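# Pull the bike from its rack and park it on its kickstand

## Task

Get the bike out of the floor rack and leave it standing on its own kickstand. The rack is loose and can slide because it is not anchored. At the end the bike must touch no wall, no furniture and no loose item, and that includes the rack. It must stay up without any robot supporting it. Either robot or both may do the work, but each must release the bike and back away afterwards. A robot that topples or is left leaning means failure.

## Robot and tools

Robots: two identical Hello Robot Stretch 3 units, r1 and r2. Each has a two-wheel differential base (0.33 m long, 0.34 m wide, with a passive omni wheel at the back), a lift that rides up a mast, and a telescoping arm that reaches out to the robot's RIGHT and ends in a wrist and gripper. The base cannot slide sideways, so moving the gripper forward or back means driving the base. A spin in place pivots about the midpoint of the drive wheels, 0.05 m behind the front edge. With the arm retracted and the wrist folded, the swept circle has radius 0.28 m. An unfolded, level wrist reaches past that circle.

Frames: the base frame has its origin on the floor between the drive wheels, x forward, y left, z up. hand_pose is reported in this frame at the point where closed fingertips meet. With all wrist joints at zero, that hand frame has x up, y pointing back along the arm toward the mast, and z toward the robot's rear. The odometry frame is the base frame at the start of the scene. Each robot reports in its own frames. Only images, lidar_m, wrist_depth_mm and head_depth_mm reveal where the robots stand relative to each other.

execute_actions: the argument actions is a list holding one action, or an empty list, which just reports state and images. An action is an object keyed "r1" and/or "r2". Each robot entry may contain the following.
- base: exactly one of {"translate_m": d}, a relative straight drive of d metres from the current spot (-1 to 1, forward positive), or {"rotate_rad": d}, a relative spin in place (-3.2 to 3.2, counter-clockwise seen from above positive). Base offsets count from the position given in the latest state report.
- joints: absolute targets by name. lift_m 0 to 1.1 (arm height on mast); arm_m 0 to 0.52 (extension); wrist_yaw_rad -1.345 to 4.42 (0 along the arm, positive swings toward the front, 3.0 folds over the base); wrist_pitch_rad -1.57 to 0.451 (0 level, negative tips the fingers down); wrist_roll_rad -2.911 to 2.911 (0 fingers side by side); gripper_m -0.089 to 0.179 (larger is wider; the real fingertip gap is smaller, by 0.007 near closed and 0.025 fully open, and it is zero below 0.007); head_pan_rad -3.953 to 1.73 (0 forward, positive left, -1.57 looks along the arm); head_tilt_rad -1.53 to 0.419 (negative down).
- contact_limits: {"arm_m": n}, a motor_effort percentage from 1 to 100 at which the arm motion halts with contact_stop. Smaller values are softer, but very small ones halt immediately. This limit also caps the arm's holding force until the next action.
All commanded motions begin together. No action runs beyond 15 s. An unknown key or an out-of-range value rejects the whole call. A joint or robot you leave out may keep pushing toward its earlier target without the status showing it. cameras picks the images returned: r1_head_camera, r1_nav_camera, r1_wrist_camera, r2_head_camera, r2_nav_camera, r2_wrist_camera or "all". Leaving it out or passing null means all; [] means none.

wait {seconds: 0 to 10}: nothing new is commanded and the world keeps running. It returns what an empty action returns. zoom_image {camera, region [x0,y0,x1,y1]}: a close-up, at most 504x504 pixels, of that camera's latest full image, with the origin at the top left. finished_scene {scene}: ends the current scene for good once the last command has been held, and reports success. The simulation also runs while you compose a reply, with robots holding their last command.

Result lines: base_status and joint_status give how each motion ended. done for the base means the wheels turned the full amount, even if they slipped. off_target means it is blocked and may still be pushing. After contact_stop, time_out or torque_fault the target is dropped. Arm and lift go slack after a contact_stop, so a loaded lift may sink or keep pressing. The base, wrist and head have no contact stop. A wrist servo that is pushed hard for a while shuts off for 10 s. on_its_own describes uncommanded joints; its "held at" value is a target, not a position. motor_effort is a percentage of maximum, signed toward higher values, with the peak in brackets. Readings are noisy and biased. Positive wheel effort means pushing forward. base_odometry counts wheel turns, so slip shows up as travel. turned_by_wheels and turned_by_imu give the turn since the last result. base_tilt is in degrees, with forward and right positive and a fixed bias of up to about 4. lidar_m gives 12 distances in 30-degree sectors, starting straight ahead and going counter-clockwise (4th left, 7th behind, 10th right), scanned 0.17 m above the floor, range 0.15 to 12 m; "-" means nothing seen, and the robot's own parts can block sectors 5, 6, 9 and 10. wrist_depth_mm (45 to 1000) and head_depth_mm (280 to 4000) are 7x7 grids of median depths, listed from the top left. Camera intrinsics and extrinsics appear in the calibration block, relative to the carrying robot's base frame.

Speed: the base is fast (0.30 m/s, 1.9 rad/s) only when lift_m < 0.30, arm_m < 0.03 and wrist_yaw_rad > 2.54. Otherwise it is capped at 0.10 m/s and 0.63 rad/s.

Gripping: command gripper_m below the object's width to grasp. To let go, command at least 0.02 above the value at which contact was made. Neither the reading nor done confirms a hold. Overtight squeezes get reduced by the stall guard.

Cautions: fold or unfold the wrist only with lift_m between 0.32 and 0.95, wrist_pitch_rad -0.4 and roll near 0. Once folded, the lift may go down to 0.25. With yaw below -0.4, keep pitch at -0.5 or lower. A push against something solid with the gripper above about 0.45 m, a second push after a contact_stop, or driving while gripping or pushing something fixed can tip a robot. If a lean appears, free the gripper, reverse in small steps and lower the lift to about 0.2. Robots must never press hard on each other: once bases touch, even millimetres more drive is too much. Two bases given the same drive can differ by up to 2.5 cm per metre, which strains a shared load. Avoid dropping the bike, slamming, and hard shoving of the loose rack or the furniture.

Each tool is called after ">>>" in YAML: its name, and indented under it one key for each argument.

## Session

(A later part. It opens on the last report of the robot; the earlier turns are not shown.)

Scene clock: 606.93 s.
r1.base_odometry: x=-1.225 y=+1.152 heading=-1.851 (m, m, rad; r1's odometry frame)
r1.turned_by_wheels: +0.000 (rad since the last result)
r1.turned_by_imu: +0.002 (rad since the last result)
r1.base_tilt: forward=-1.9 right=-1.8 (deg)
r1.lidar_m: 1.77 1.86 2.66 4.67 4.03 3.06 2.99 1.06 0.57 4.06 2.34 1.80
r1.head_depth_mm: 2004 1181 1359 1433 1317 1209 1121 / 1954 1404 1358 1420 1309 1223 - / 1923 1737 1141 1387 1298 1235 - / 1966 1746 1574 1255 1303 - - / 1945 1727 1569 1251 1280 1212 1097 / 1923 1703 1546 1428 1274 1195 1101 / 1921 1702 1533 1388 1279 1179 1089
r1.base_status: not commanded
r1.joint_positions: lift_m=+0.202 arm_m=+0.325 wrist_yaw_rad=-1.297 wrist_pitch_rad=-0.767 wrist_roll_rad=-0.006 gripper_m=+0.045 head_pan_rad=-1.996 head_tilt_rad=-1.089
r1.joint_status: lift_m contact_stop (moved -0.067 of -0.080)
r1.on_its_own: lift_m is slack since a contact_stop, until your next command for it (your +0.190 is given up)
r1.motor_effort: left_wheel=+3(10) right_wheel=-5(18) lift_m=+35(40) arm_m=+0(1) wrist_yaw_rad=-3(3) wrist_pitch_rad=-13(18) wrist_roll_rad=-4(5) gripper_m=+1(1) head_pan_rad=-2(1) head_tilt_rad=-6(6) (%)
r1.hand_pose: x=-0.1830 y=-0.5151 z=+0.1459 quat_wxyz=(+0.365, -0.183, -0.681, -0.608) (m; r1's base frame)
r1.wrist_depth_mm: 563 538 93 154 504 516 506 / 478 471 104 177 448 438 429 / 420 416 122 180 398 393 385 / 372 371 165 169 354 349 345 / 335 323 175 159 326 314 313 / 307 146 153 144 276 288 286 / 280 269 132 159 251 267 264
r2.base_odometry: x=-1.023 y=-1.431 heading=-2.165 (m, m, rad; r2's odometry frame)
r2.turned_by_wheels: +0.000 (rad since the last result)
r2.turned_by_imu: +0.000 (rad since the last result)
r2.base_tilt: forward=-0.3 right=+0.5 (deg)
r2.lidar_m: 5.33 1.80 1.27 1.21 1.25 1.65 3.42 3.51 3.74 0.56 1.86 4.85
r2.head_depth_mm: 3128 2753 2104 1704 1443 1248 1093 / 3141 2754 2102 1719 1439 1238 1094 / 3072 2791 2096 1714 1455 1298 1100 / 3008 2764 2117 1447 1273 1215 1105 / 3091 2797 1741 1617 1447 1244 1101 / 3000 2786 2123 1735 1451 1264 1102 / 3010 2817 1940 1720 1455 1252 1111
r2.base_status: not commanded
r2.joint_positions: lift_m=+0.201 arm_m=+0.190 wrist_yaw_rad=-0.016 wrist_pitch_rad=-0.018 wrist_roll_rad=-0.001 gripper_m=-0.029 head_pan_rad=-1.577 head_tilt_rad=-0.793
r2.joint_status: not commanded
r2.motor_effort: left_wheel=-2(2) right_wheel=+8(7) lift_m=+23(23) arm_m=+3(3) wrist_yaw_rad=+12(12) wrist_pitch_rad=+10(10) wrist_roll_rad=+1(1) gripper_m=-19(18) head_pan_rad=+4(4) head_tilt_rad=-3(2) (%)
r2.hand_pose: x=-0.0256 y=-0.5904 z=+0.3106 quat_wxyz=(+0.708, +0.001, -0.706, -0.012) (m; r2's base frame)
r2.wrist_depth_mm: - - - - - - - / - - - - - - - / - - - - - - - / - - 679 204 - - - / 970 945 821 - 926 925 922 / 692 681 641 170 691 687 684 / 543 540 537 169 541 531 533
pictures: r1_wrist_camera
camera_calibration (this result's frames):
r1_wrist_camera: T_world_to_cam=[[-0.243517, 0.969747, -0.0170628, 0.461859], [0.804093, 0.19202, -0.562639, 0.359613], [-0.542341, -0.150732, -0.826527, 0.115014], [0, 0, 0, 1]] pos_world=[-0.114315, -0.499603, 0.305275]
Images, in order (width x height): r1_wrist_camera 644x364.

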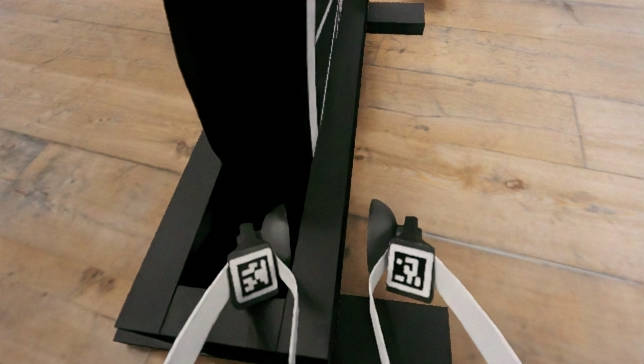

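In. Grip and pull.

>>> execute_actions:
  actions:
    - {"r1":{"joints":{"lift_m":0.21,"gripper_m":-0.04}}}
  cameras: []

>>> execute_actions:
  actions:
    - {"r1":{"base":{"translate_m":0.15}}}
  cameras: ["r1_head_camera","r1_nav_camera","r2_head_camera"]

Scene clock: 613.97 s.
r1.base_odometry: x=-1.225 y=+1.152 heading=-1.852 (m, m, rad; r1's odometry frame)
r1.turned_by_wheels: -0.001 (rad since the last result)
r1.turned_by_imu: +0.000 (rad since the last result)
r1.base_tilt: forward=-1.9 right=-1.8 (deg)
r1.lidar_m: 1.77 1.86 2.66 4.67 4.03 3.07 2.99 1.06 0.57 4.07 2.34 1.81
r1.head_depth_mm: 1999 1178 1363 1434 1306 1218 1125 / 1932 1392 1362 1420 1314 1212 - / 1940 1742 1136 1382 1305 1225 - / 1957 1742 1557 1256 1306 - - / 1935 1731 1552 1252 1277 1211 1087 / 1935 1711 1541 1456 1283 1186 1099 / 1921 1702 1539 1390 1274 1176 1099
r1.base_status: not commanded
r1.joint_positions: lift_m=+0.210 arm_m=+0.325 wrist_yaw_rad=-1.286 wrist_pitch_rad=-0.789 wrist_roll_rad=-0.005 gripper_m=-0.039 head_pan_rad=-1.996 head_tilt_rad=-1.089
r1.joint_status: all done
r1.on_its_own: wrist_yaw_rad is at rest, and its effort (-13) is outside its rest range (-12 to +12)
r1.motor_effort: left_wheel=-6(6) right_wheel=+14(14) lift_m=+49(50) arm_m=-1(1) wrist_yaw_rad=-13(14) wrist_pitch_rad=-4(12) wrist_roll_rad=-4(5) gripper_m=-26(100) head_pan_rad=-2(2) head_tilt_rad=-6(6) (%)
r1.hand_pose: x=-0.1784 y=-0.5159 z=+0.1495 quat_wxyz=(+0.361, -0.172, -0.684, -0.610) (m; r1's base frame)
r1.wrist_depth_mm: 546 526 94 139 498 499 491 / 469 464 105 161 449 441 429 / 417 412 124 181 393 393 382 / 373 371 170 171 352 347 346 / 337 325 174 154 325 315 314 / 307 149 143 141 290 290 286 / 282 271 136 146 252 271 267
r2.base_odometry: x=-1.023 y=-1.431 heading=-2.165 (m, m, rad; r2's odometry frame)
r2.turned_by_wheels: +0.000 (rad since the last result)
r2.turned_by_imu: +0.001 (rad since the last result)
r2.base_tilt: forward=-0.3 right=+0.4 (deg)
r2.lidar_m: 5.31 1.80 1.27 1.21 1.24 1.66 3.41 3.51 3.74 0.56 1.87 4.83
r2.head_depth_mm: 3158 2735 2119 1704 1445 1240 1091 / 3104 2746 2099 1709 1430 1248 1101 / 3084 2742 2118 1714 1442 1298 1104 / 3058 2745 2141 1434 1296 1220 1103 / 3009 2783 1759 1608 1455 1255 1098 / 3004 2767 2114 1734 1446 1250 1108 / 2986 2797 1959 1730 1461 1258 1108
r2.base_status: not commanded
r2.joint_positions: lift_m=+0.201 arm_m=+0.190 wrist_yaw_rad=-0.016 wrist_pitch_rad=-0.018 wrist_roll_rad=-0.001 gripper_m=-0.029 head_pan_rad=-1.577 head_tilt_rad=-0.793
r2.joint_status: not commanded
r2.motor_effort: left_wheel=-2(2) right_wheel=+8(8) lift_m=+23(23) arm_m=+4(3) wrist_yaw_rad=+12(12) wrist_pitch_rad=+10(10) wrist_roll_rad=+1(0) gripper_m=-19(19) head_pan_rad=+4(4) head_tilt_rad=-3(3) (%)
r2.hand_pose: x=-0.0256 y=-0.5904 z=+0.3107 quat_wxyz=(+0.708, +0.001, -0.706, -0.012) (m; r2's base frame)
r2.wrist_depth_mm: - - - - - - - / - - - - - - - / - - - - - - - / - - 706 203 - - - / 960 959 874 - 947 916 919 / 700 696 647 171 680 681 674 / 535 539 537 169 537 534 531
pictures: none
No camera images: the call's "cameras" was empty. Leave "cameras" out to get every camera's image.

Scene clock: 616.43 s.
r1.base_odometry: x=-1.267 y=+1.008 heading=-1.853 (m, m, rad; r1's odometry frame)
r1.turned_by_wheels: -0.001 (rad since the last result)
r1.turned_by_imu: -0.071 (rad since the last result)
r1.base_tilt: forward=-2.0 right=-1.8 (deg)
r1.lidar_m: 1.63 1.68 2.27 4.66 4.51 3.25 3.13 0.81 0.58 4.07 2.35 1.70
r1.head_depth_mm: 2005 1200 1408 1429 1327 1208 1125 / 1904 1741 1315 1429 1305 1220 - / 1984 1742 1158 1381 1301 1235 - / 1949 1726 1567 1250 1303 - - / 1930 1746 1557 1427 1278 1210 1098 / 1934 1719 1542 1435 1275 1185 1093 / 1918 1682 1539 1397 1280 1190 1096
r1.base_status: done
r1.joint_positions: lift_m=+0.210 arm_m=+0.325 wrist_yaw_rad=-1.311 wrist_pitch_rad=-0.689 wrist_roll_rad=-0.008 gripper_m=-0.036 head_pan_rad=-1.996 head_tilt_rad=-1.089
r1.joint_status: not commanded
r1.on_its_own: left_wheel is at rest, and its effort (-27) is outside its rest range (-18 to +18); right_wheel is at rest, and its effort (+43) is outside its rest range (-18 to +18); wrist_pitch_rad is at rest, and its effort (-44) is outside its rest range (-20 to +32)
r1.motor_effort: left_wheel=-27(38) right_wheel=+43(59) lift_m=+47(49) arm_m=-2(2) wrist_yaw_rad=+10(13) wrist_pitch_rad=-44(48) wrist_roll_rad=-3(5) gripper_m=-19(24) head_pan_rad=-2(0) head_tilt_rad=-6(6) (%)
r1.hand_pose: x=-0.1978 y=-0.5168 z=+0.1668 quat_wxyz=(+0.385, -0.214, -0.671, -0.596) (m; r1's base frame)
r1.wrist_depth_mm: 684 671 134 137 628 607 614 / 565 553 151 151 531 521 515 / 487 476 444 172 455 446 439 / 415 403 209 197 393 387 383 / 367 368 185 174 352 342 346 / 325 325 162 156 307 313 307 / 295 285 242 202 268 282 280
r2.base_odometry: x=-1.023 y=-1.431 heading=-2.165 (m, m, rad; r2's odometry frame)
r2.turned_by_wheels: +0.000 (rad since the last result)
r2.turned_by_imu: +0.001 (rad since the last result)
r2.base_tilt: forward=-0.3 right=+0.4 (deg)
r2.lidar_m: 5.32 1.80 1.27 1.21 1.25 1.65 3.41 3.50 3.73 0.62 2.00 4.83
r2.head_depth_mm: 3201 2730 2094 1713 1431 1250 1097 / 3092 2703 2116 1712 1443 1245 1097 / 3084 2750 2129 1710 1455 1297 1099 / 3064 2654 2111 1582 1385 1224 1103 / 3075 2776 1651 1642 1453 1255 1103 / 3013 2785 2162 1720 1468 1254 1105 / 2944 2806 1939 1727 1462 1259 1104
r2.base_status: not commanded
r2.joint_positions: lift_m=+0.201 arm_m=+0.190 wrist_yaw_rad=-0.003 wrist_pitch_rad=-0.018 wrist_roll_rad=-0.001 gripper_m=-0.029 head_pan_rad=-1.577 head_tilt_rad=-0.793
r2.joint_status: not commanded
r2.motor_effort: left_wheel=+1(2) right_wheel=-2(9) lift_m=+23(24) arm_m=-1(3) wrist_yaw_rad=+2(15) wrist_pitch_rad=+10(10) wrist_roll_rad=+0(1) gripper_m=-12(18) head_pan_rad=+4(4) head_tilt_rad=-3(3) (%)
r2.hand_pose: x=-0.0222 y=-0.5908 z=+0.3107 quat_wxyz=(+0.708, +0.006, -0.706, -0.008) (m; r2's base frame)
r2.wrist_depth_mm: - - - - - - - / - - - - - - - / - - - - - - - / - - 811 265 - - - / 962 942 813 - 943 951 940 / 695 662 689 - 689 684 685 / 543 533 539 232 537 533 533
pictures: r1_head_camera (sideways: a quarter turn clockwise sets it upright), r1_nav_camera (sideways: a quarter turn counterclockwise sets it upright), r2_head_camera (sideways: a quarter turn clockwise sets it upright)
camera_calibration (this result's frames):
r1_head_camera: T_world_to_cam=[[0.35621, 0.816175, -0.454944, 0.610293], [0.906647, -0.419688, -0.0430427, 0.0535532], [-0.226065, -0.397141, -0.889479, 1.11824], [0, 0, 0, 1]] pos_world=[-0.0131517, -0.031531, 1.2746]
r1_nav_camera: T_world_to_cam=[[-0.400177, -0.766963, 0.501623, -0.602622], [-0.898849, 0.435203, -0.0516601, 0.124786], [-0.178686, -0.471557, -0.863542, 1.07475], [0, 0, 0, 1]] pos_world=[0.0630511, -0.00969221, 1.23683]
r2_head_camera: T_world_to_cam=[[0.0547192, 0.740046, -0.670326, 0.88905], [0.998419, -0.0492043, 0.0271797, -0.0373752], [-0.0128687, -0.670753, -0.741569, 0.926304], [0, 0, 0, 1]] pos_world=[0.000588325, -0.0384557, 1.28389]
Images, in order (width x height): r1_head_camera 896x504, r1_nav_camera 672x504, r2_head_camera 896x504.

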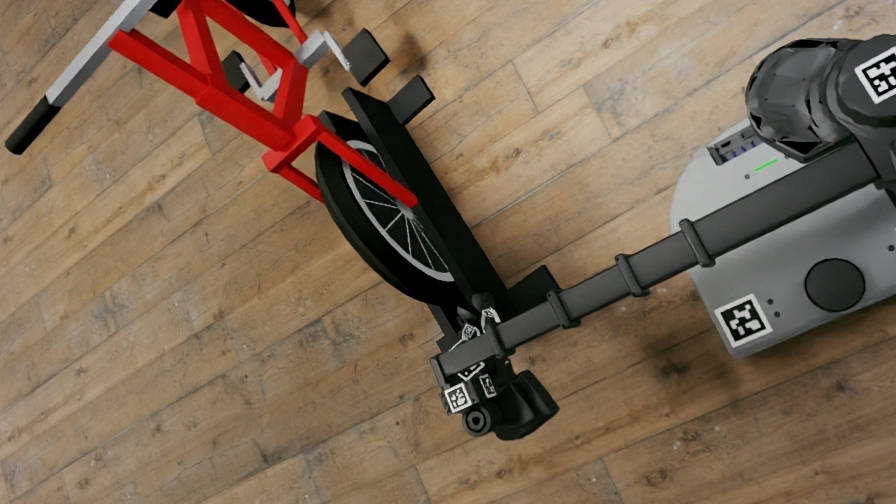

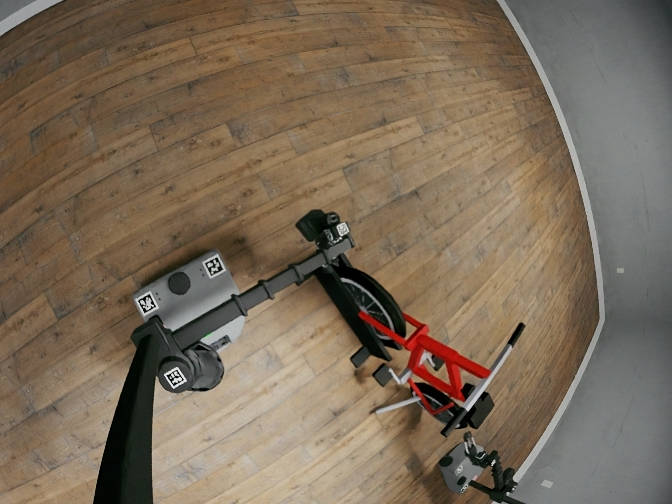

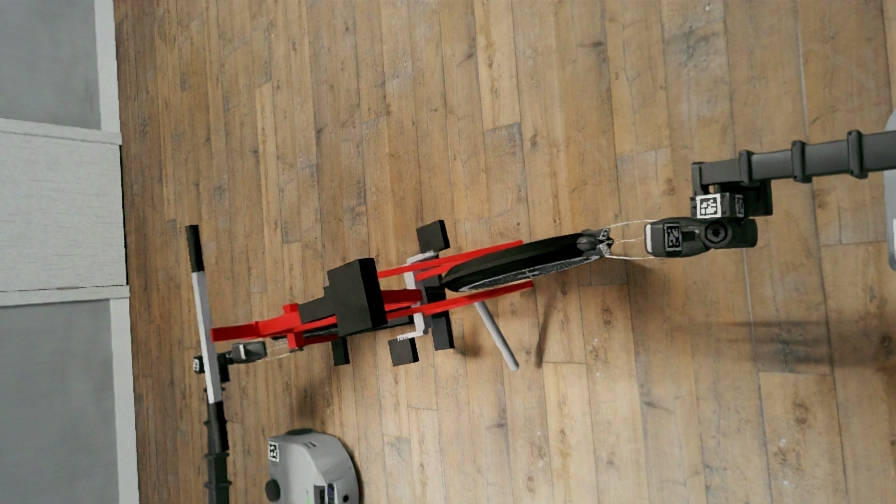

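>>> execute_actions:
  actions:
    - {"r1":{"base":{"translate_m":-0.08}},"r2":{"joints":{"gripper_m":0.08,"arm_m":0,"lift_m":0.85}}}
  cameras: []

>>> execute_actions:
  actions:
    - {"r2":{"base":{"rotate_rad":-0.6},"joints":{"wrist_pitch_rad":-0.8}}}
  cameras: []

>>> execute_actions:
  actions:
    - {"r2":{"base":{"translate_m":0.35}}}
  cameras: []

>>> execute_actions:
  actions:
    - {"r2":{"base":{"rotate_rad":0.75}}}
  cameras: []

>>> execute_actions:
  actions:
    - {"r2":{"base":{"translate_m":-0.3},"joints":{"arm_m":0.25}}}
  cameras: ["r2_head_camera","r2_wrist_camera"]

Scene clock: 654.97 s.
r1.base_odometry: x=-1.245 y=+1.084 heading=-1.853 (m, m, rad; r1's odometry frame)
r1.turned_by_wheels: +0.001 (rad since the last result)
r1.turned_by_imu: +0.065 (rad since the last result)
r1.base_tilt: forward=-1.9 right=-1.9 (deg)
r1.lidar_m: 1.70 1.79 2.53 4.64 4.13 3.13 3.05 0.76 0.56 4.06 2.27 1.74
r1.head_depth_mm: 1995 1080 1410 1411 1315 1218 1126 / 1901 1750 1340 1415 1309 1220 - / 1973 1744 1141 1367 1306 1236 - / 1953 1719 1555 1233 1288 - - / 1933 1730 1544 1296 1283 1213 1099 / 1927 1700 1537 1435 1268 1192 1101 / 1924 1707 1548 1393 1275 1180 1088
r1.base_status: done
r1.joint_positions: lift_m=+0.210 arm_m=+0.325 wrist_yaw_rad=-1.346 wrist_pitch_rad=-0.801 wrist_roll_rad=+0.005 gripper_m=-0.036 head_pan_rad=-1.997 head_tilt_rad=-1.089
r1.joint_status: not commanded
r1.on_its_own: wrist_yaw_rad is held at -1.342, not at your -1.300, by its stall guard, which is not easing now
r1.motor_effort: left_wheel=+8(27) right_wheel=-16(44) lift_m=+22(47) arm_m=+1(1) wrist_yaw_rad=+4(23) wrist_pitch_rad=+0(43) wrist_roll_rad=-9(9) gripper_m=-18(22) head_pan_rad=-1(1) head_tilt_rad=-6(6) (%)
r1.hand_pose: x=-0.1784 y=-0.5056 z=+0.1484 quat_wxyz=(+0.335, -0.192, -0.682, -0.621) (m; r1's base frame)
r1.wrist_depth_mm: 541 533 95 128 494 484 475 / 470 461 107 143 436 433 424 / 418 409 130 163 392 379 380 / 377 366 176 170 350 345 342 / 339 332 173 155 321 313 312 / 311 300 145 142 271 288 288 / 288 274 150 135 251 270 265
r2.base_odometry: x=-1.023 y=-1.431 heading=-2.165 (m, m, rad; r2's odometry frame)
r2.turned_by_wheels: +0.000 (rad since the last result)
r2.turned_by_imu: +0.002 (rad since the last result)
r2.base_tilt: forward=-0.4 right=+0.5 (deg)
r2.lidar_m: 5.33 1.80 1.28 1.21 1.25 1.66 3.42 3.50 3.75 0.62 1.93 4.82
r2.head_depth_mm: 3147 2747 2087 1695 1502 - 1062 / 3149 2788 2112 1705 1527 - 1060 / 3099 2760 2108 1731 - - 1095 / 3093 2657 2120 1589 - 1245 1099 / 3067 2741 1643 1641 1461 1259 1107 / 2995 2786 2146 1732 1449 1257 1105 / 2979 2801 1942 1707 1454 1260 1105
r2.base_status: not commanded
r2.joint_positions: lift_m=+0.849 arm_m=+0.002 wrist_yaw_rad=-0.002 wrist_pitch_rad=-0.019 wrist_roll_rad=-0.001 gripper_m=+0.080 head_pan_rad=-1.577 head_tilt_rad=-0.793
r2.joint_status: all done
joint sent to its limit — the command would take r2.arm_m past its lower limit, so that joint was sent only as far as its limit.
r2.motor_effort: left_wheel=+1(1) right_wheel=-2(2) lift_m=+59(62) arm_m=-3(4) wrist_yaw_rad=+2(2) wrist_pitch_rad=+10(10) wrist_roll_rad=+0(1) gripper_m=-1(81) head_pan_rad=+4(4) head_tilt_rad=-2(3) (%)
r2.hand_pose: x=-0.0219 y=-0.4026 z=+0.9592 quat_wxyz=(+0.708, +0.006, -0.706, -0.008) (m; r2's base frame)
r2.wrist_depth_mm: - - - - - - - / - - - - - - - / - - - - - - - / - - - - - - - / - - - - - - - / - - - - - - - / - - - - - - -
pictures: none
No camera images: the call's "cameras" was empty. Leave "cameras" out to get every camera's image.

Scene clock: 656.90 s.
r1.base_odometry: x=-1.245 y=+1.084 heading=-1.853 (m, m, rad; r1's odometry frame)
r1.turned_by_wheels: +0.000 (rad since the last result)
r1.turned_by_imu: +0.000 (rad since the last result)
r1.base_tilt: forward=-1.9 right=-1.9 (deg)
r1.lidar_m: 1.70 1.78 2.52 4.66 4.12 3.15 2.09 0.76 0.55 4.07 2.28 1.74
r1.head_depth_mm: 2021 1080 1408 1422 1322 1209 1122 / 1920 1748 1344 1415 1311 1222 - / 1983 1750 1130 1364 1310 1225 - / 1954 1727 1543 1225 1304 - - / 1945 1733 1551 1290 1281 1208 1097 / 1933 1715 1529 1442 1273 1182 1110 / 1932 1702 1533 1385 1280 1184 1088
r1.base_status: not commanded
r1.joint_positions: lift_m=+0.210 arm_m=+0.325 wrist_yaw_rad=-1.346 wrist_pitch_rad=-0.801 wrist_roll_rad=+0.005 gripper_m=-0.036 head_pan_rad=-1.997 head_tilt_rad=-1.089
r1.joint_status: not commanded
r1.on_its_own: wrist_yaw_rad is held at -1.342, not at your -1.300, by its stall guard, which is not easing now
r1.motor_effort: left_wheel=+8(8) right_wheel=-16(17) lift_m=+22(22) arm_m=+0(0) wrist_yaw_rad=+5(5) wrist_pitch_rad=+0(0) wrist_roll_rad=-9(9) gripper_m=-19(19) head_pan_rad=-1(1) head_tilt_rad=-6(5) (%)
r1.hand_pose: x=-0.1784 y=-0.5056 z=+0.1484 quat_wxyz=(+0.335, -0.192, -0.682, -0.621) (m; r1's base frame)
r1.wrist_depth_mm: 537 523 95 128 494 490 472 / 465 462 107 144 437 429 422 / 413 411 130 163 390 384 377 / 373 368 176 170 353 345 343 / 341 332 172 156 321 315 311 / 310 295 145 142 271 289 286 / 283 276 150 136 255 270 265
r2.base_odometry: x=-1.023 y=-1.431 heading=-2.765 (m, m, rad; r2's odometry frame)
r2.turned_by_wheels: -0.600 (rad since the last result)
r2.turned_by_imu: -0.598 (rad since the last result)
r2.base_tilt: forward=-0.3 right=+0.5 (deg)
r2.lidar_m: 4.55 5.34 1.96 1.31 1.21 1.23 1.56 3.31 3.45 3.84 0.62 1.93
r2.head_depth_mm: 3332 2713 2097 1708 1507 - 1057 / 3549 2764 2110 1708 1531 - 1057 / 3907 2777 2110 1709 1515 - 1078 / 3709 2756 2131 1727 1524 1223 1097 / 3554 2732 2127 1724 1448 1250 1100 / 3309 2793 2124 1736 1446 1251 1101 / 3179 2800 2154 1729 1387 1236 1107
r2.base_status: done
r2.joint_positions: lift_m=+0.849 arm_m=+0.002 wrist_yaw_rad=-0.002 wrist_pitch_rad=-0.809 wrist_roll_rad=-0.001 gripper_m=+0.080 head_pan_rad=-1.577 head_tilt_rad=-0.793
r2.joint_status: all done
r2.motor_effort: left_wheel=+1(4) right_wheel=-1(6) lift_m=+58(58) arm_m=-4(3) wrist_yaw_rad=+1(1) wrist_pitch_rad=+5(9) wrist_roll_rad=+0(1) gripper_m=+0(1) head_pan_rad=+4(4) head_tilt_rad=-3(3) (%)
r2.hand_pose: x=-0.0218 y=-0.3062 z=+0.7860 quat_wxyz=(+0.650, +0.278, -0.649, -0.279) (m; r2's base frame)
r2.wrist_depth_mm: - - - - - - - / - - - - - - - / 939 - - - - - - / - - - - - - - / 985 966 994 - - - - / 918 921 918 926 940 926 937 / 849 854 856 876 858 864 860
pictures: none
No camera images: the call's "cameras" was empty. Leave "cameras" out to get every camera's image.

Scene clock: 661.77 s.
r1.base_odometry: x=-1.245 y=+1.084 heading=-1.853 (m, m, rad; r1's odometry frame)
r1.turned_by_wheels: +0.000 (rad since the last result)
r1.turned_by_imu: +0.001 (rad since the last result)
r1.base_tilt: forward=-1.9 right=-1.9 (deg)
r1.lidar_m: 1.70 1.78 2.53 4.67 4.15 3.15 1.65 0.76 0.55 4.07 2.28 1.74
r1.head_depth_mm: 1991 1086 1421 1424 1324 1212 1124 / 1924 1771 1337 1420 1313 1217 - / 1994 1734 1130 1369 1301 1233 - / 1961 1727 1561 1229 1299 - - / 1957 1728 1545 1292 1283 1208 1094 / 1936 1715 1543 1435 1268 1184 1105 / 1914 1702 1531 1404 1282 1178 1095
r1.base_status: not commanded
r1.joint_positions: lift_m=+0.210 arm_m=+0.325 wrist_yaw_rad=-1.346 wrist_pitch_rad=-0.801 wrist_roll_rad=+0.005 gripper_m=-0.036 head_pan_rad=-1.997 head_tilt_rad=-1.089
r1.joint_status: not commanded
r1.on_its_own: wrist_yaw_rad is held at -1.342, not at your -1.300, by its stall guard, which is not easing now
r1.motor_effort: left_wheel=+8(8) right_wheel=-16(17) lift_m=+22(22) arm_m=+1(0) wrist_yaw_rad=+4(4) wrist_pitch_rad=+0(0) wrist_roll_rad=-9(9) gripper_m=-20(19) head_pan_rad=-2(1) head_tilt_rad=-6(6) (%)
r1.hand_pose: x=-0.1784 y=-0.5056 z=+0.1484 quat_wxyz=(+0.335, -0.192, -0.682, -0.621) (m; r1's base frame)
r1.wrist_depth_mm: 544 534 95 128 499 487 476 / 468 459 107 143 435 428 421 / 421 414 130 163 392 380 381 / 375 368 176 169 352 349 341 / 336 334 172 157 327 319 311 / 307 296 145 141 271 289 285 / 282 274 151 136 253 268 266
r2.base_odometry: x=-1.348 y=-1.560 heading=-2.765 (m, m, rad; r2's odometry frame)
r2.turned_by_wheels: +0.000 (rad since the last result)
r2.turned_by_imu: +0.003 (rad since the last result)
r2.base_tilt: forward=-0.3 right=+0.5 (deg)
r2.lidar_m: 4.29 5.06 2.29 1.53 1.42 1.44 1.82 3.69 3.75 0.53 0.73 1.63
r2.head_depth_mm: 3566 2722 2081 1718 1499 - 1056 / 3818 2758 2103 1710 1525 - 1058 / 3696 2747 2128 1714 1510 - 1076 / 3576 2787 2111 1721 1518 1218 1098 / 3371 2752 2134 1720 1193 1250 1106 / 3204 2778 2133 1137 1387 1256 1099 / 2937 2779 2069 1344 1433 1258 1105
r2.base_status: done
r2.joint_positions: lift_m=+0.849 arm_m=+0.002 wrist_yaw_rad=-0.002 wrist_pitch_rad=-0.809 wrist_roll_rad=-0.001 gripper_m=+0.080 head_pan_rad=-1.577 head_tilt_rad=-0.793
r2.joint_status: not commanded
r2.motor_effort: left_wheel=+1(4) right_wheel=-2(4) lift_m=+58(59) arm_m=-3(3) wrist_yaw_rad=+2(2) wrist_pitch_rad=+6(5) wrist_roll_rad=+0(1) gripper_m=-1(1) head_pan_rad=+3(4) head_tilt_rad=-3(3) (%)
r2.hand_pose: x=-0.0218 y=-0.3062 z=+0.7860 quat_wxyz=(+0.650, +0.278, -0.649, -0.279) (m; r2's base frame)
r2.wrist_depth_mm: - 662 - - - - - / - 967 - - - - - / - - 958 - - - - / - - 867 - - - - / 988 992 - 984 - - - / 917 900 902 895 911 957 933 / 838 852 839 849 854 861 865
pictures: none
No camera images: the call's "cameras" was empty. Leave "cameras" out to get every camera's image.

Scene clock: 663.93 s.
r1.base_odometry: x=-1.245 y=+1.084 heading=-1.853 (m, m, rad; r1's odometry frame)
r1.turned_by_wheels: +0.000 (rad since the last result)
r1.turned_by_imu: +0.000 (rad since the last result)
r1.base_tilt: forward=-1.9 right=-1.8 (deg)
r1.lidar_m: 1.70 1.79 2.52 4.67 4.17 3.15 1.66 0.76 0.55 4.05 2.27 1.74
r1.head_depth_mm: 2014 1082 1407 1419 1316 1217 1119 / 1937 1769 1329 1410 1310 1220 - / 1965 1747 1137 1368 1300 1225 - / 1963 1728 1566 1229 1302 - - / 1965 1719 1552 1294 1274 1207 1097 / 1929 1710 1548 1434 1279 1188 1102 / 1912 1716 1535 1403 1285 1178 1094
r1.base_status: not commanded
r1.joint_positions: lift_m=+0.210 arm_m=+0.325 wrist_yaw_rad=-1.346 wrist_pitch_rad=-0.801 wrist_roll_rad=+0.005 gripper_m=-0.036 head_pan_rad=-1.997 head_tilt_rad=-1.089
r1.joint_status: not commanded
r1.on_its_own: wrist_yaw_rad is held at -1.342, not at your -1.300, by its stall guard, which is not easing now
r1.motor_effort: left_wheel=+8(8) right_wheel=-16(16) lift_m=+22(22) arm_m=+1(0) wrist_yaw_rad=+3(3) wrist_pitch_rad=+0(0) wrist_roll_rad=-9(9) gripper_m=-19(19) head_pan_rad=-1(1) head_tilt_rad=-6(6) (%)
r1.hand_pose: x=-0.1784 y=-0.5056 z=+0.1484 quat_wxyz=(+0.335, -0.192, -0.682, -0.621) (m; r1's base frame)
r1.wrist_depth_mm: 542 538 95 128 494 493 479 / 469 465 107 143 438 428 425 / 417 412 130 163 392 383 378 / 376 367 176 170 351 348 342 / 340 332 171 155 322 317 311 / 310 298 145 141 270 291 286 / 284 274 150 135 252 271 266
r2.base_odometry: x=-1.348 y=-1.560 heading=-2.015 (m, m, rad; r2's odometry frame)
r2.turned_by_wheels: +0.750 (rad since the last result)
r2.turned_by_imu: +0.748 (rad since the last result)
r2.base_tilt: forward=-0.3 right=+0.4 (deg)
r2.lidar_m: 3.95 1.83 1.44 1.42 1.53 2.27 3.70 0.53 0.53 1.18 3.57 5.14
r2.head_depth_mm: 2866 2720 2088 1352 1455 - 1057 / 2849 2751 1395 1354 1517 - 1061 / 2900 2780 1882 1625 1518 - 1080 / 2871 2819 2073 1718 1531 1229 1101 / 2915 2787 1864 1727 1438 1252 1094 / 2842 2658 1956 1734 1454 1251 1101 / 2949 2773 2132 1745 1468 1257 1103
r2.base_status: done
r2.joint_positions: lift_m=+0.849 arm_m=+0.002 wrist_yaw_rad=-0.002 wrist_pitch_rad=-0.809 wrist_roll_rad=-0.001 gripper_m=+0.080 head_pan_rad=-1.577 head_tilt_rad=-0.793
r2.joint_status: not commanded
r2.motor_effort: left_wheel=-2(6) right_wheel=+3(8) lift_m=+58(58) arm_m=-3(3) wrist_yaw_rad=+1(2) wrist_pitch_rad=+6(6) wrist_roll_rad=+1(1) gripper_m=-1(0) head_pan_rad=+4(4) head_tilt_rad=-2(3) (%)
r2.hand_pose: x=-0.0218 y=-0.3061 z=+0.7860 quat_wxyz=(+0.650, +0.278, -0.649, -0.279) (m; r2's base frame)
r2.wrist_depth_mm: - - - - 997 - - / - - - - - 591 - / - - - - - - - / - - - - - - - / 969 960 - - 936 968 - / 919 916 911 916 893 914 936 / 842 860 860 862 857 858 859
pictures: none
No camera images: the call's "cameras" was empty. Leave "cameras" out to get every camera's image.

Scene clock: 668.47 s.
r1.base_odometry: x=-1.245 y=+1.084 heading=-1.853 (m, m, rad; r1's odometry frame)
r1.turned_by_wheels: +0.000 (rad since the last result)
r1.turned_by_imu: +0.001 (rad since the last result)
r1.base_tilt: forward=-2.0 right=-2.0 (deg)
r1.lidar_m: 1.70 1.78 2.53 4.66 4.16 3.16 3.04 0.77 0.55 4.06 2.28 1.74
r1.head_depth_mm: 2013 1086 1414 1421 1317 1218 1122 / 1919 1760 1341 1414 1309 1217 - / 1970 1741 1133 1378 1295 1228 - / 1959 1746 1562 1229 1301 - - / 1955 1723 1553 1301 1278 1200 1092 / 1928 1714 1547 1437 1272 1190 1099 / 1946 1695 1541 1415 1282 1184 1091
r1.base_status: not commanded
r1.joint_positions: lift_m=+0.210 arm_m=+0.325 wrist_yaw_rad=-1.346 wrist_pitch_rad=-0.801 wrist_roll_rad=+0.005 gripper_m=-0.036 head_pan_rad=-1.997 head_tilt_rad=-1.089
r1.joint_status: not commanded
r1.on_its_own: wrist_yaw_rad is held at -1.342, not at your -1.300, by its stall guard, which is not easing now
r1.motor_effort: left_wheel=+8(8) right_wheel=-16(17) lift_m=+22(22) arm_m=+0(0) wrist_yaw_rad=+4(4) wrist_pitch_rad=+0(0) wrist_roll_rad=-9(9) gripper_m=-19(21) head_pan_rad=-1(1) head_tilt_rad=-6(6) (%)
r1.hand_pose: x=-0.1784 y=-0.5056 z=+0.1484 quat_wxyz=(+0.335, -0.192, -0.682, -0.621) (m; r1's base frame)
r1.wrist_depth_mm: 548 532 96 128 492 483 478 / 470 464 107 144 432 430 419 / 418 417 130 164 385 378 378 / 371 367 176 169 353 347 340 / 336 332 173 156 322 315 313 / 311 298 144 142 272 291 287 / 283 275 150 136 255 270 267
r2.base_odometry: x=-1.219 y=-1.289 heading=-2.015 (m, m, rad; r2's odometry frame)
r2.turned_by_wheels: +0.000 (rad since the last result)
r2.turned_by_imu: +0.000 (rad since the last result)
r2.base_tilt: forward=-0.4 right=+0.5 (deg)
r2.lidar_m: 4.03 1.87 1.48 1.45 1.56 2.33 3.39 3.66 3.33 0.38 1.72 5.31
r2.head_depth_mm: 2774 2733 2191 - - 1240 1098 / 2784 2731 - 1631 1443 1242 1090 / 2843 2771 - 1627 1404 1207 1107 / 2880 2816 1696 1374 1357 1224 1099 / 2870 2776 2044 1730 1449 1248 1105 / 2895 2785 1877 1714 1455 1251 1102 / 2877 2816 1798 1734 1461 1253 1106
r2.base_status: done
r2.joint_positions: lift_m=+0.849 arm_m=+0.250 wrist_yaw_rad=-0.002 wrist_pitch_rad=-0.810 wrist_roll_rad=-0.001 gripper_m=+0.080 head_pan_rad=-1.577 head_tilt_rad=-0.793
r2.joint_status: all done
r2.motor_effort: left_wheel=-2(6) right_wheel=+3(5) lift_m=+59(59) arm_m=+4(4) wrist_yaw_rad=+1(1) wrist_pitch_rad=+6(6) wrist_roll_rad=+0(1) gripper_m=-1(0) head_pan_rad=+4(4) head_tilt_rad=-3(3) (%)
r2.hand_pose: x=-0.0218 y=-0.5539 z=+0.7859 quat_wxyz=(+0.650, +0.278, -0.649, -0.279) (m; r2's base frame)
r2.wrist_depth_mm: - - - - - - - / - - - - - - - / - - - - - - - / - - - 453 - - - / 983 - 999 804 982 - - / 903 901 910 732 915 908 918 / 831 847 850 848 864 851 856
pictures: r2_head_camera (sideways: a quarter turn clockwise sets it upright), r2_wrist_camera
camera_calibration (this result's frames):
r2_head_camera: T_world_to_cam=[[0.054691, 0.740049, -0.670326, 0.88905], [0.998421, -0.0491662, 0.0271797, -0.0373752], [-0.0128431, -0.670754, -0.741569, 0.926304], [0, 0, 0, 1]] pos_world=[0.000589792, -0.038456, 1.28389]
r2_wrist_camera: T_world_to_cam=[[-0.999199, 0.0367056, 0.0159573, -0.0198271], [0.0233543, 0.858476, -0.512322, 0.906804], [-0.0325041, -0.511538, -0.858645, 0.560513], [0, 0, 0, 1]] pos_world=[-0.0227701, -0.491018, 0.946174]
Images, in order (width x height): r2_head_camera 896x504, r2_wrist_camera 644x364.

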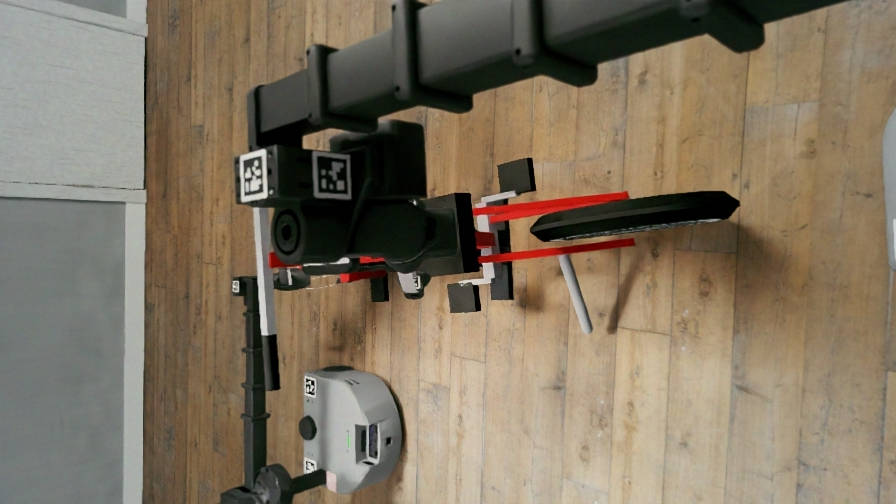

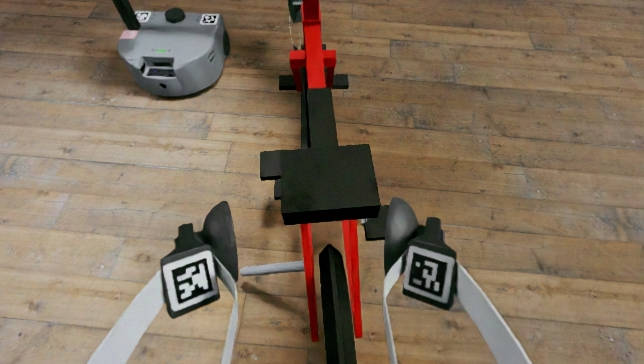

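>>> execute_actions:
  actions:
    - {"r2":{"joints":{"arm_m":0.49,"lift_m":0.72}}}
  cameras: ["r2_wrist_camera"]

>>> execute_actions:
  actions:
    - {"r2":{"joints":{"lift_m":0.63}}}
  cameras: ["r2_wrist_camera","r2_head_camera"]

Scene clock: 677.23 s.
r1.base_odometry: x=-1.245 y=+1.084 heading=-1.853 (m, m, rad; r1's odometry frame)
r1.turned_by_wheels: +0.000 (rad since the last result)
r1.turned_by_imu: +0.001 (rad since the last result)
r1.base_tilt: forward=-2.0 right=-1.9 (deg)
r1.lidar_m: 1.70 1.79 2.53 4.67 4.16 3.13 3.06 0.77 0.55 4.07 2.28 1.74
r1.head_depth_mm: 2006 1087 1410 1421 1319 1212 1126 / 1922 1770 1339 1411 1315 1225 - / 1982 1734 1140 1370 1301 1237 - / 1986 1730 1554 1232 1305 - - / 1952 1722 1548 1301 1283 1214 1094 / 1951 1707 1542 1429 1277 1182 1100 / 1936 1718 1541 1390 1278 1172 1102
r1.base_status: not commanded
r1.joint_positions: lift_m=+0.210 arm_m=+0.325 wrist_yaw_rad=-1.346 wrist_pitch_rad=-0.801 wrist_roll_rad=+0.005 gripper_m=-0.036 head_pan_rad=-1.997 head_tilt_rad=-1.089
r1.joint_status: not commanded
r1.on_its_own: wrist_yaw_rad is held at -1.342, not at your -1.300, by its stall guard, which is not easing now
r1.motor_effort: left_wheel=+8(8) right_wheel=-16(16) lift_m=+22(22) arm_m=+1(0) wrist_yaw_rad=+4(4) wrist_pitch_rad=+0(0) wrist_roll_rad=-9(9) gripper_m=-18(19) head_pan_rad=-2(1) head_tilt_rad=-6(6) (%)
r1.hand_pose: x=-0.1784 y=-0.5056 z=+0.1484 quat_wxyz=(+0.335, -0.192, -0.682, -0.621) (m; r1's base frame)
r1.wrist_depth_mm: 543 543 95 128 490 483 478 / 473 461 107 143 439 432 420 / 409 413 130 164 390 385 372 / 371 369 177 171 354 344 343 / 337 328 171 156 322 314 312 / 309 299 144 142 274 289 288 / 285 272 151 136 253 270 267
r2.base_odometry: x=-1.219 y=-1.289 heading=-2.015 (m, m, rad; r2's odometry frame)
r2.turned_by_wheels: +0.000 (rad since the last result)
r2.turned_by_imu: +0.001 (rad since the last result)
r2.base_tilt: forward=-0.4 right=+0.5 (deg)
r2.lidar_m: 4.04 1.87 1.47 1.45 1.56 2.33 3.40 3.67 3.34 0.38 1.72 5.32
r2.head_depth_mm: 2752 2732 2075 1716 1483 - - / 2799 2735 2136 1753 - 1222 1100 / 2803 2742 - 1666 1418 1195 1108 / 2873 2791 - 1357 1353 1225 1098 / 2870 2775 2080 1737 1439 1253 1102 / 2885 2787 1891 1741 1458 1251 1110 / 2922 2795 1810 1723 1459 1260 1106
r2.base_status: not commanded
r2.joint_positions: lift_m=+0.721 arm_m=+0.490 wrist_yaw_rad=-0.002 wrist_pitch_rad=-0.811 wrist_roll_rad=-0.001 gripper_m=+0.080 head_pan_rad=-1.577 head_tilt_rad=-0.793
r2.joint_status: all done
r2.motor_effort: left_wheel=-1(2) right_wheel=+3(3) lift_m=+23(54) arm_m=+3(2) wrist_yaw_rad=+2(1) wrist_pitch_rad=+6(6) wrist_roll_rad=+1(1) gripper_m=-1(1) head_pan_rad=+4(4) head_tilt_rad=-3(3) (%)
r2.hand_pose: x=-0.0218 y=-0.7938 z=+0.6570 quat_wxyz=(+0.650, +0.279, -0.649, -0.280) (m; r2's base frame)
r2.wrist_depth_mm: - - - - - - - / - 935 - - - - - / - - - 978 - - - / 923 943 934 918 938 956 972 / 858 862 647 288 881 861 867 / 776 788 782 262 677 788 809 / 733 720 718 240 242 737 747
pictures: r2_wrist_camera
camera_calibration (this result's frames):
r2_wrist_camera: T_world_to_cam=[[-0.999199, 0.0366991, 0.0159728, -0.00897927], [0.023355, 0.8587, -0.511945, 1.04665], [-0.0325038, -0.511162, -0.858869, 0.327549], [0, 0, 0, 1]] pos_world=[-0.0227701, -0.731001, 0.817295]
Images, in order (width x height): r2_wrist_camera 644x364.

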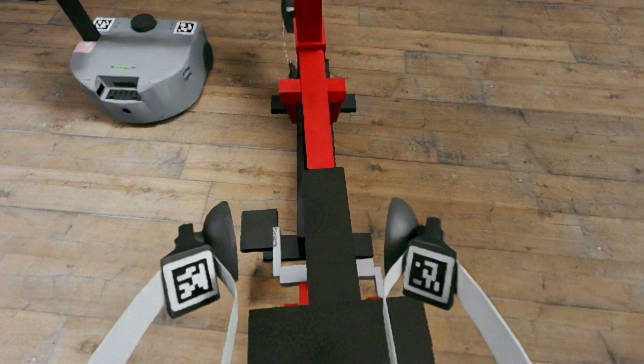

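Scene clock: 678.90 s.
r1.base_odometry: x=-1.245 y=+1.084 heading=-1.853 (m, m, rad; r1's odometry frame)
r1.turned_by_wheels: +0.000 (rad since the last result)
r1.turned_by_imu: +0.000 (rad since the last result)
r1.base_tilt: forward=-1.9 right=-1.9 (deg)
r1.lidar_m: 1.70 1.79 2.53 4.65 4.18 3.14 3.06 0.77 0.55 4.05 2.28 1.74
r1.head_depth_mm: 1987 1081 1415 1413 1318 1211 1119 / 1915 1738 1333 1406 1306 1227 - / 1971 1746 1139 1365 1309 1226 - / 1967 1742 1564 1225 1302 - - / 1947 1731 1542 1291 1270 1212 1102 / 1930 1720 1546 1441 1268 1186 1102 / 1913 1693 1522 1394 1280 1184 1090
r1.base_status: not commanded
r1.joint_positions: lift_m=+0.210 arm_m=+0.325 wrist_yaw_rad=-1.346 wrist_pitch_rad=-0.801 wrist_roll_rad=+0.005 gripper_m=-0.036 head_pan_rad=-1.997 head_tilt_rad=-1.089
r1.joint_status: not commanded
r1.on_its_own: wrist_yaw_rad is held at -1.342, not at your -1.300, by its stall guard, which is not easing now
r1.motor_effort: left_wheel=+8(8) right_wheel=-16(16) lift_m=+22(22) arm_m=+0(1) wrist_yaw_rad=+4(4) wrist_pitch_rad=+1(1) wrist_roll_rad=-9(9) gripper_m=-19(20) head_pan_rad=-2(2) head_tilt_rad=-6(6) (%)
r1.hand_pose: x=-0.1784 y=-0.5056 z=+0.1484 quat_wxyz=(+0.335, -0.192, -0.682, -0.621) (m; r1's base frame)
r1.wrist_depth_mm: 548 529 95 128 494 487 477 / 475 464 107 144 435 432 425 / 417 410 130 164 391 383 376 / 375 366 176 170 351 347 341 / 341 332 173 156 320 317 311 / 308 295 144 142 270 291 286 / 284 274 151 136 253 267 264
r2.base_odometry: x=-1.219 y=-1.289 heading=-2.015 (m, m, rad; r2's odometry frame)
r2.turned_by_wheels: +0.000 (rad since the last result)
r2.turned_by_imu: +0.000 (rad since the last result)
r2.base_tilt: forward=-0.4 right=+0.5 (deg)
r2.lidar_m: 4.05 1.87 1.47 1.45 1.56 2.33 3.40 3.64 3.35 0.38 1.72 5.29
r2.head_depth_mm: 2775 2684 2094 1691 1433 1244 1104 / 2769 2775 2123 1749 1488 - 1097 / 2833 2740 2174 1321 1394 1201 1102 / 2836 2771 1699 1358 1351 1225 1108 / 2875 2763 2064 1721 1443 1247 1100 / 2899 2777 1864 1721 1462 1259 1105 / 2938 2772 1809 1752 1458 1244 1103
r2.base_status: not commanded
r2.joint_positions: lift_m=+0.631 arm_m=+0.490 wrist_yaw_rad=-0.002 wrist_pitch_rad=-0.803 wrist_roll_rad=-0.001 gripper_m=+0.080 head_pan_rad=-1.577 head_tilt_rad=-0.793
r2.joint_status: all done
r2.motor_effort: left_wheel=-2(2) right_wheel=+3(3) lift_m=+21(23) arm_m=+3(2) wrist_yaw_rad=+1(2) wrist_pitch_rad=+3(6) wrist_roll_rad=+1(0) gripper_m=-1(1) head_pan_rad=+3(4) head_tilt_rad=-4(3) (%)
r2.hand_pose: x=-0.0218 y=-0.7952 z=+0.5682 quat_wxyz=(+0.651, +0.276, -0.650, -0.277) (m; r2's base frame)
r2.wrist_depth_mm: - 898 - 480 - - - / 995 877 - 540 - - - / 891 907 905 231 918 913 942 / 820 842 845 206 835 836 854 / 749 763 573 188 773 757 773 / 703 703 172 170 167 717 720 / 647 646 162 158 158 640 662
pictures: r2_head_camera (sideways: a quarter turn clockwise sets it upright), r2_wrist_camera
camera_calibration (this result's frames):
r2_head_camera: T_world_to_cam=[[0.0546911, 0.740049, -0.670326, 0.88905], [0.998421, -0.0491663, 0.0271797, -0.0373752], [-0.0128432, -0.670754, -0.741569, 0.926304], [0, 0, 0, 1]] pos_world=[0.000589787, -0.038456, 1.28389]
r2_wrist_camera: T_world_to_cam=[[-0.999199, 0.0368081, 0.015727, -0.00728359], [0.0233433, 0.855028, -0.518055, 1.003], [-0.0325157, -0.517273, -0.855202, 0.243597], [0, 0, 0, 1]] pos_world=[-0.0227702, -0.731315, 0.728047]
Images, in order (width x height): r2_head_camera 896x504, r2_wrist_camera 644x364.

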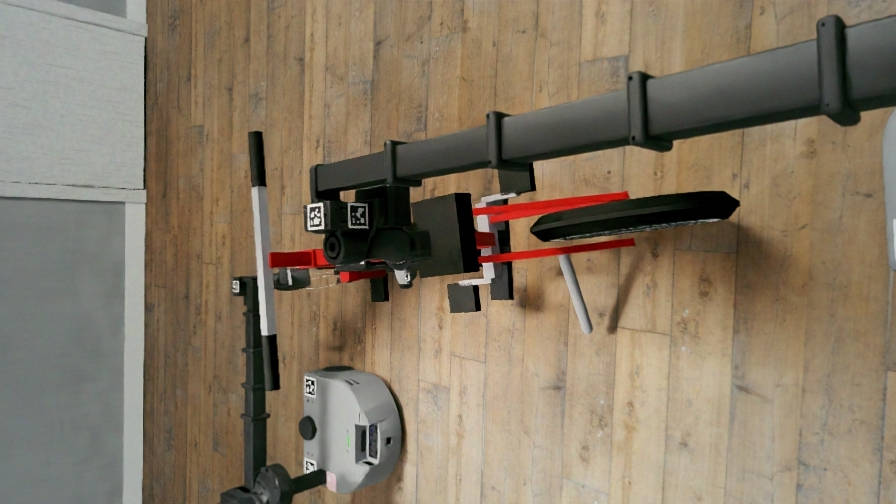

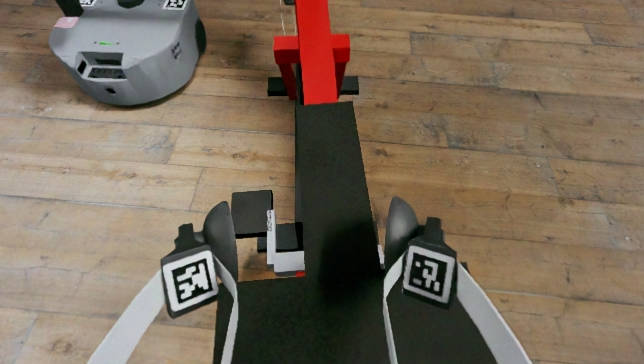

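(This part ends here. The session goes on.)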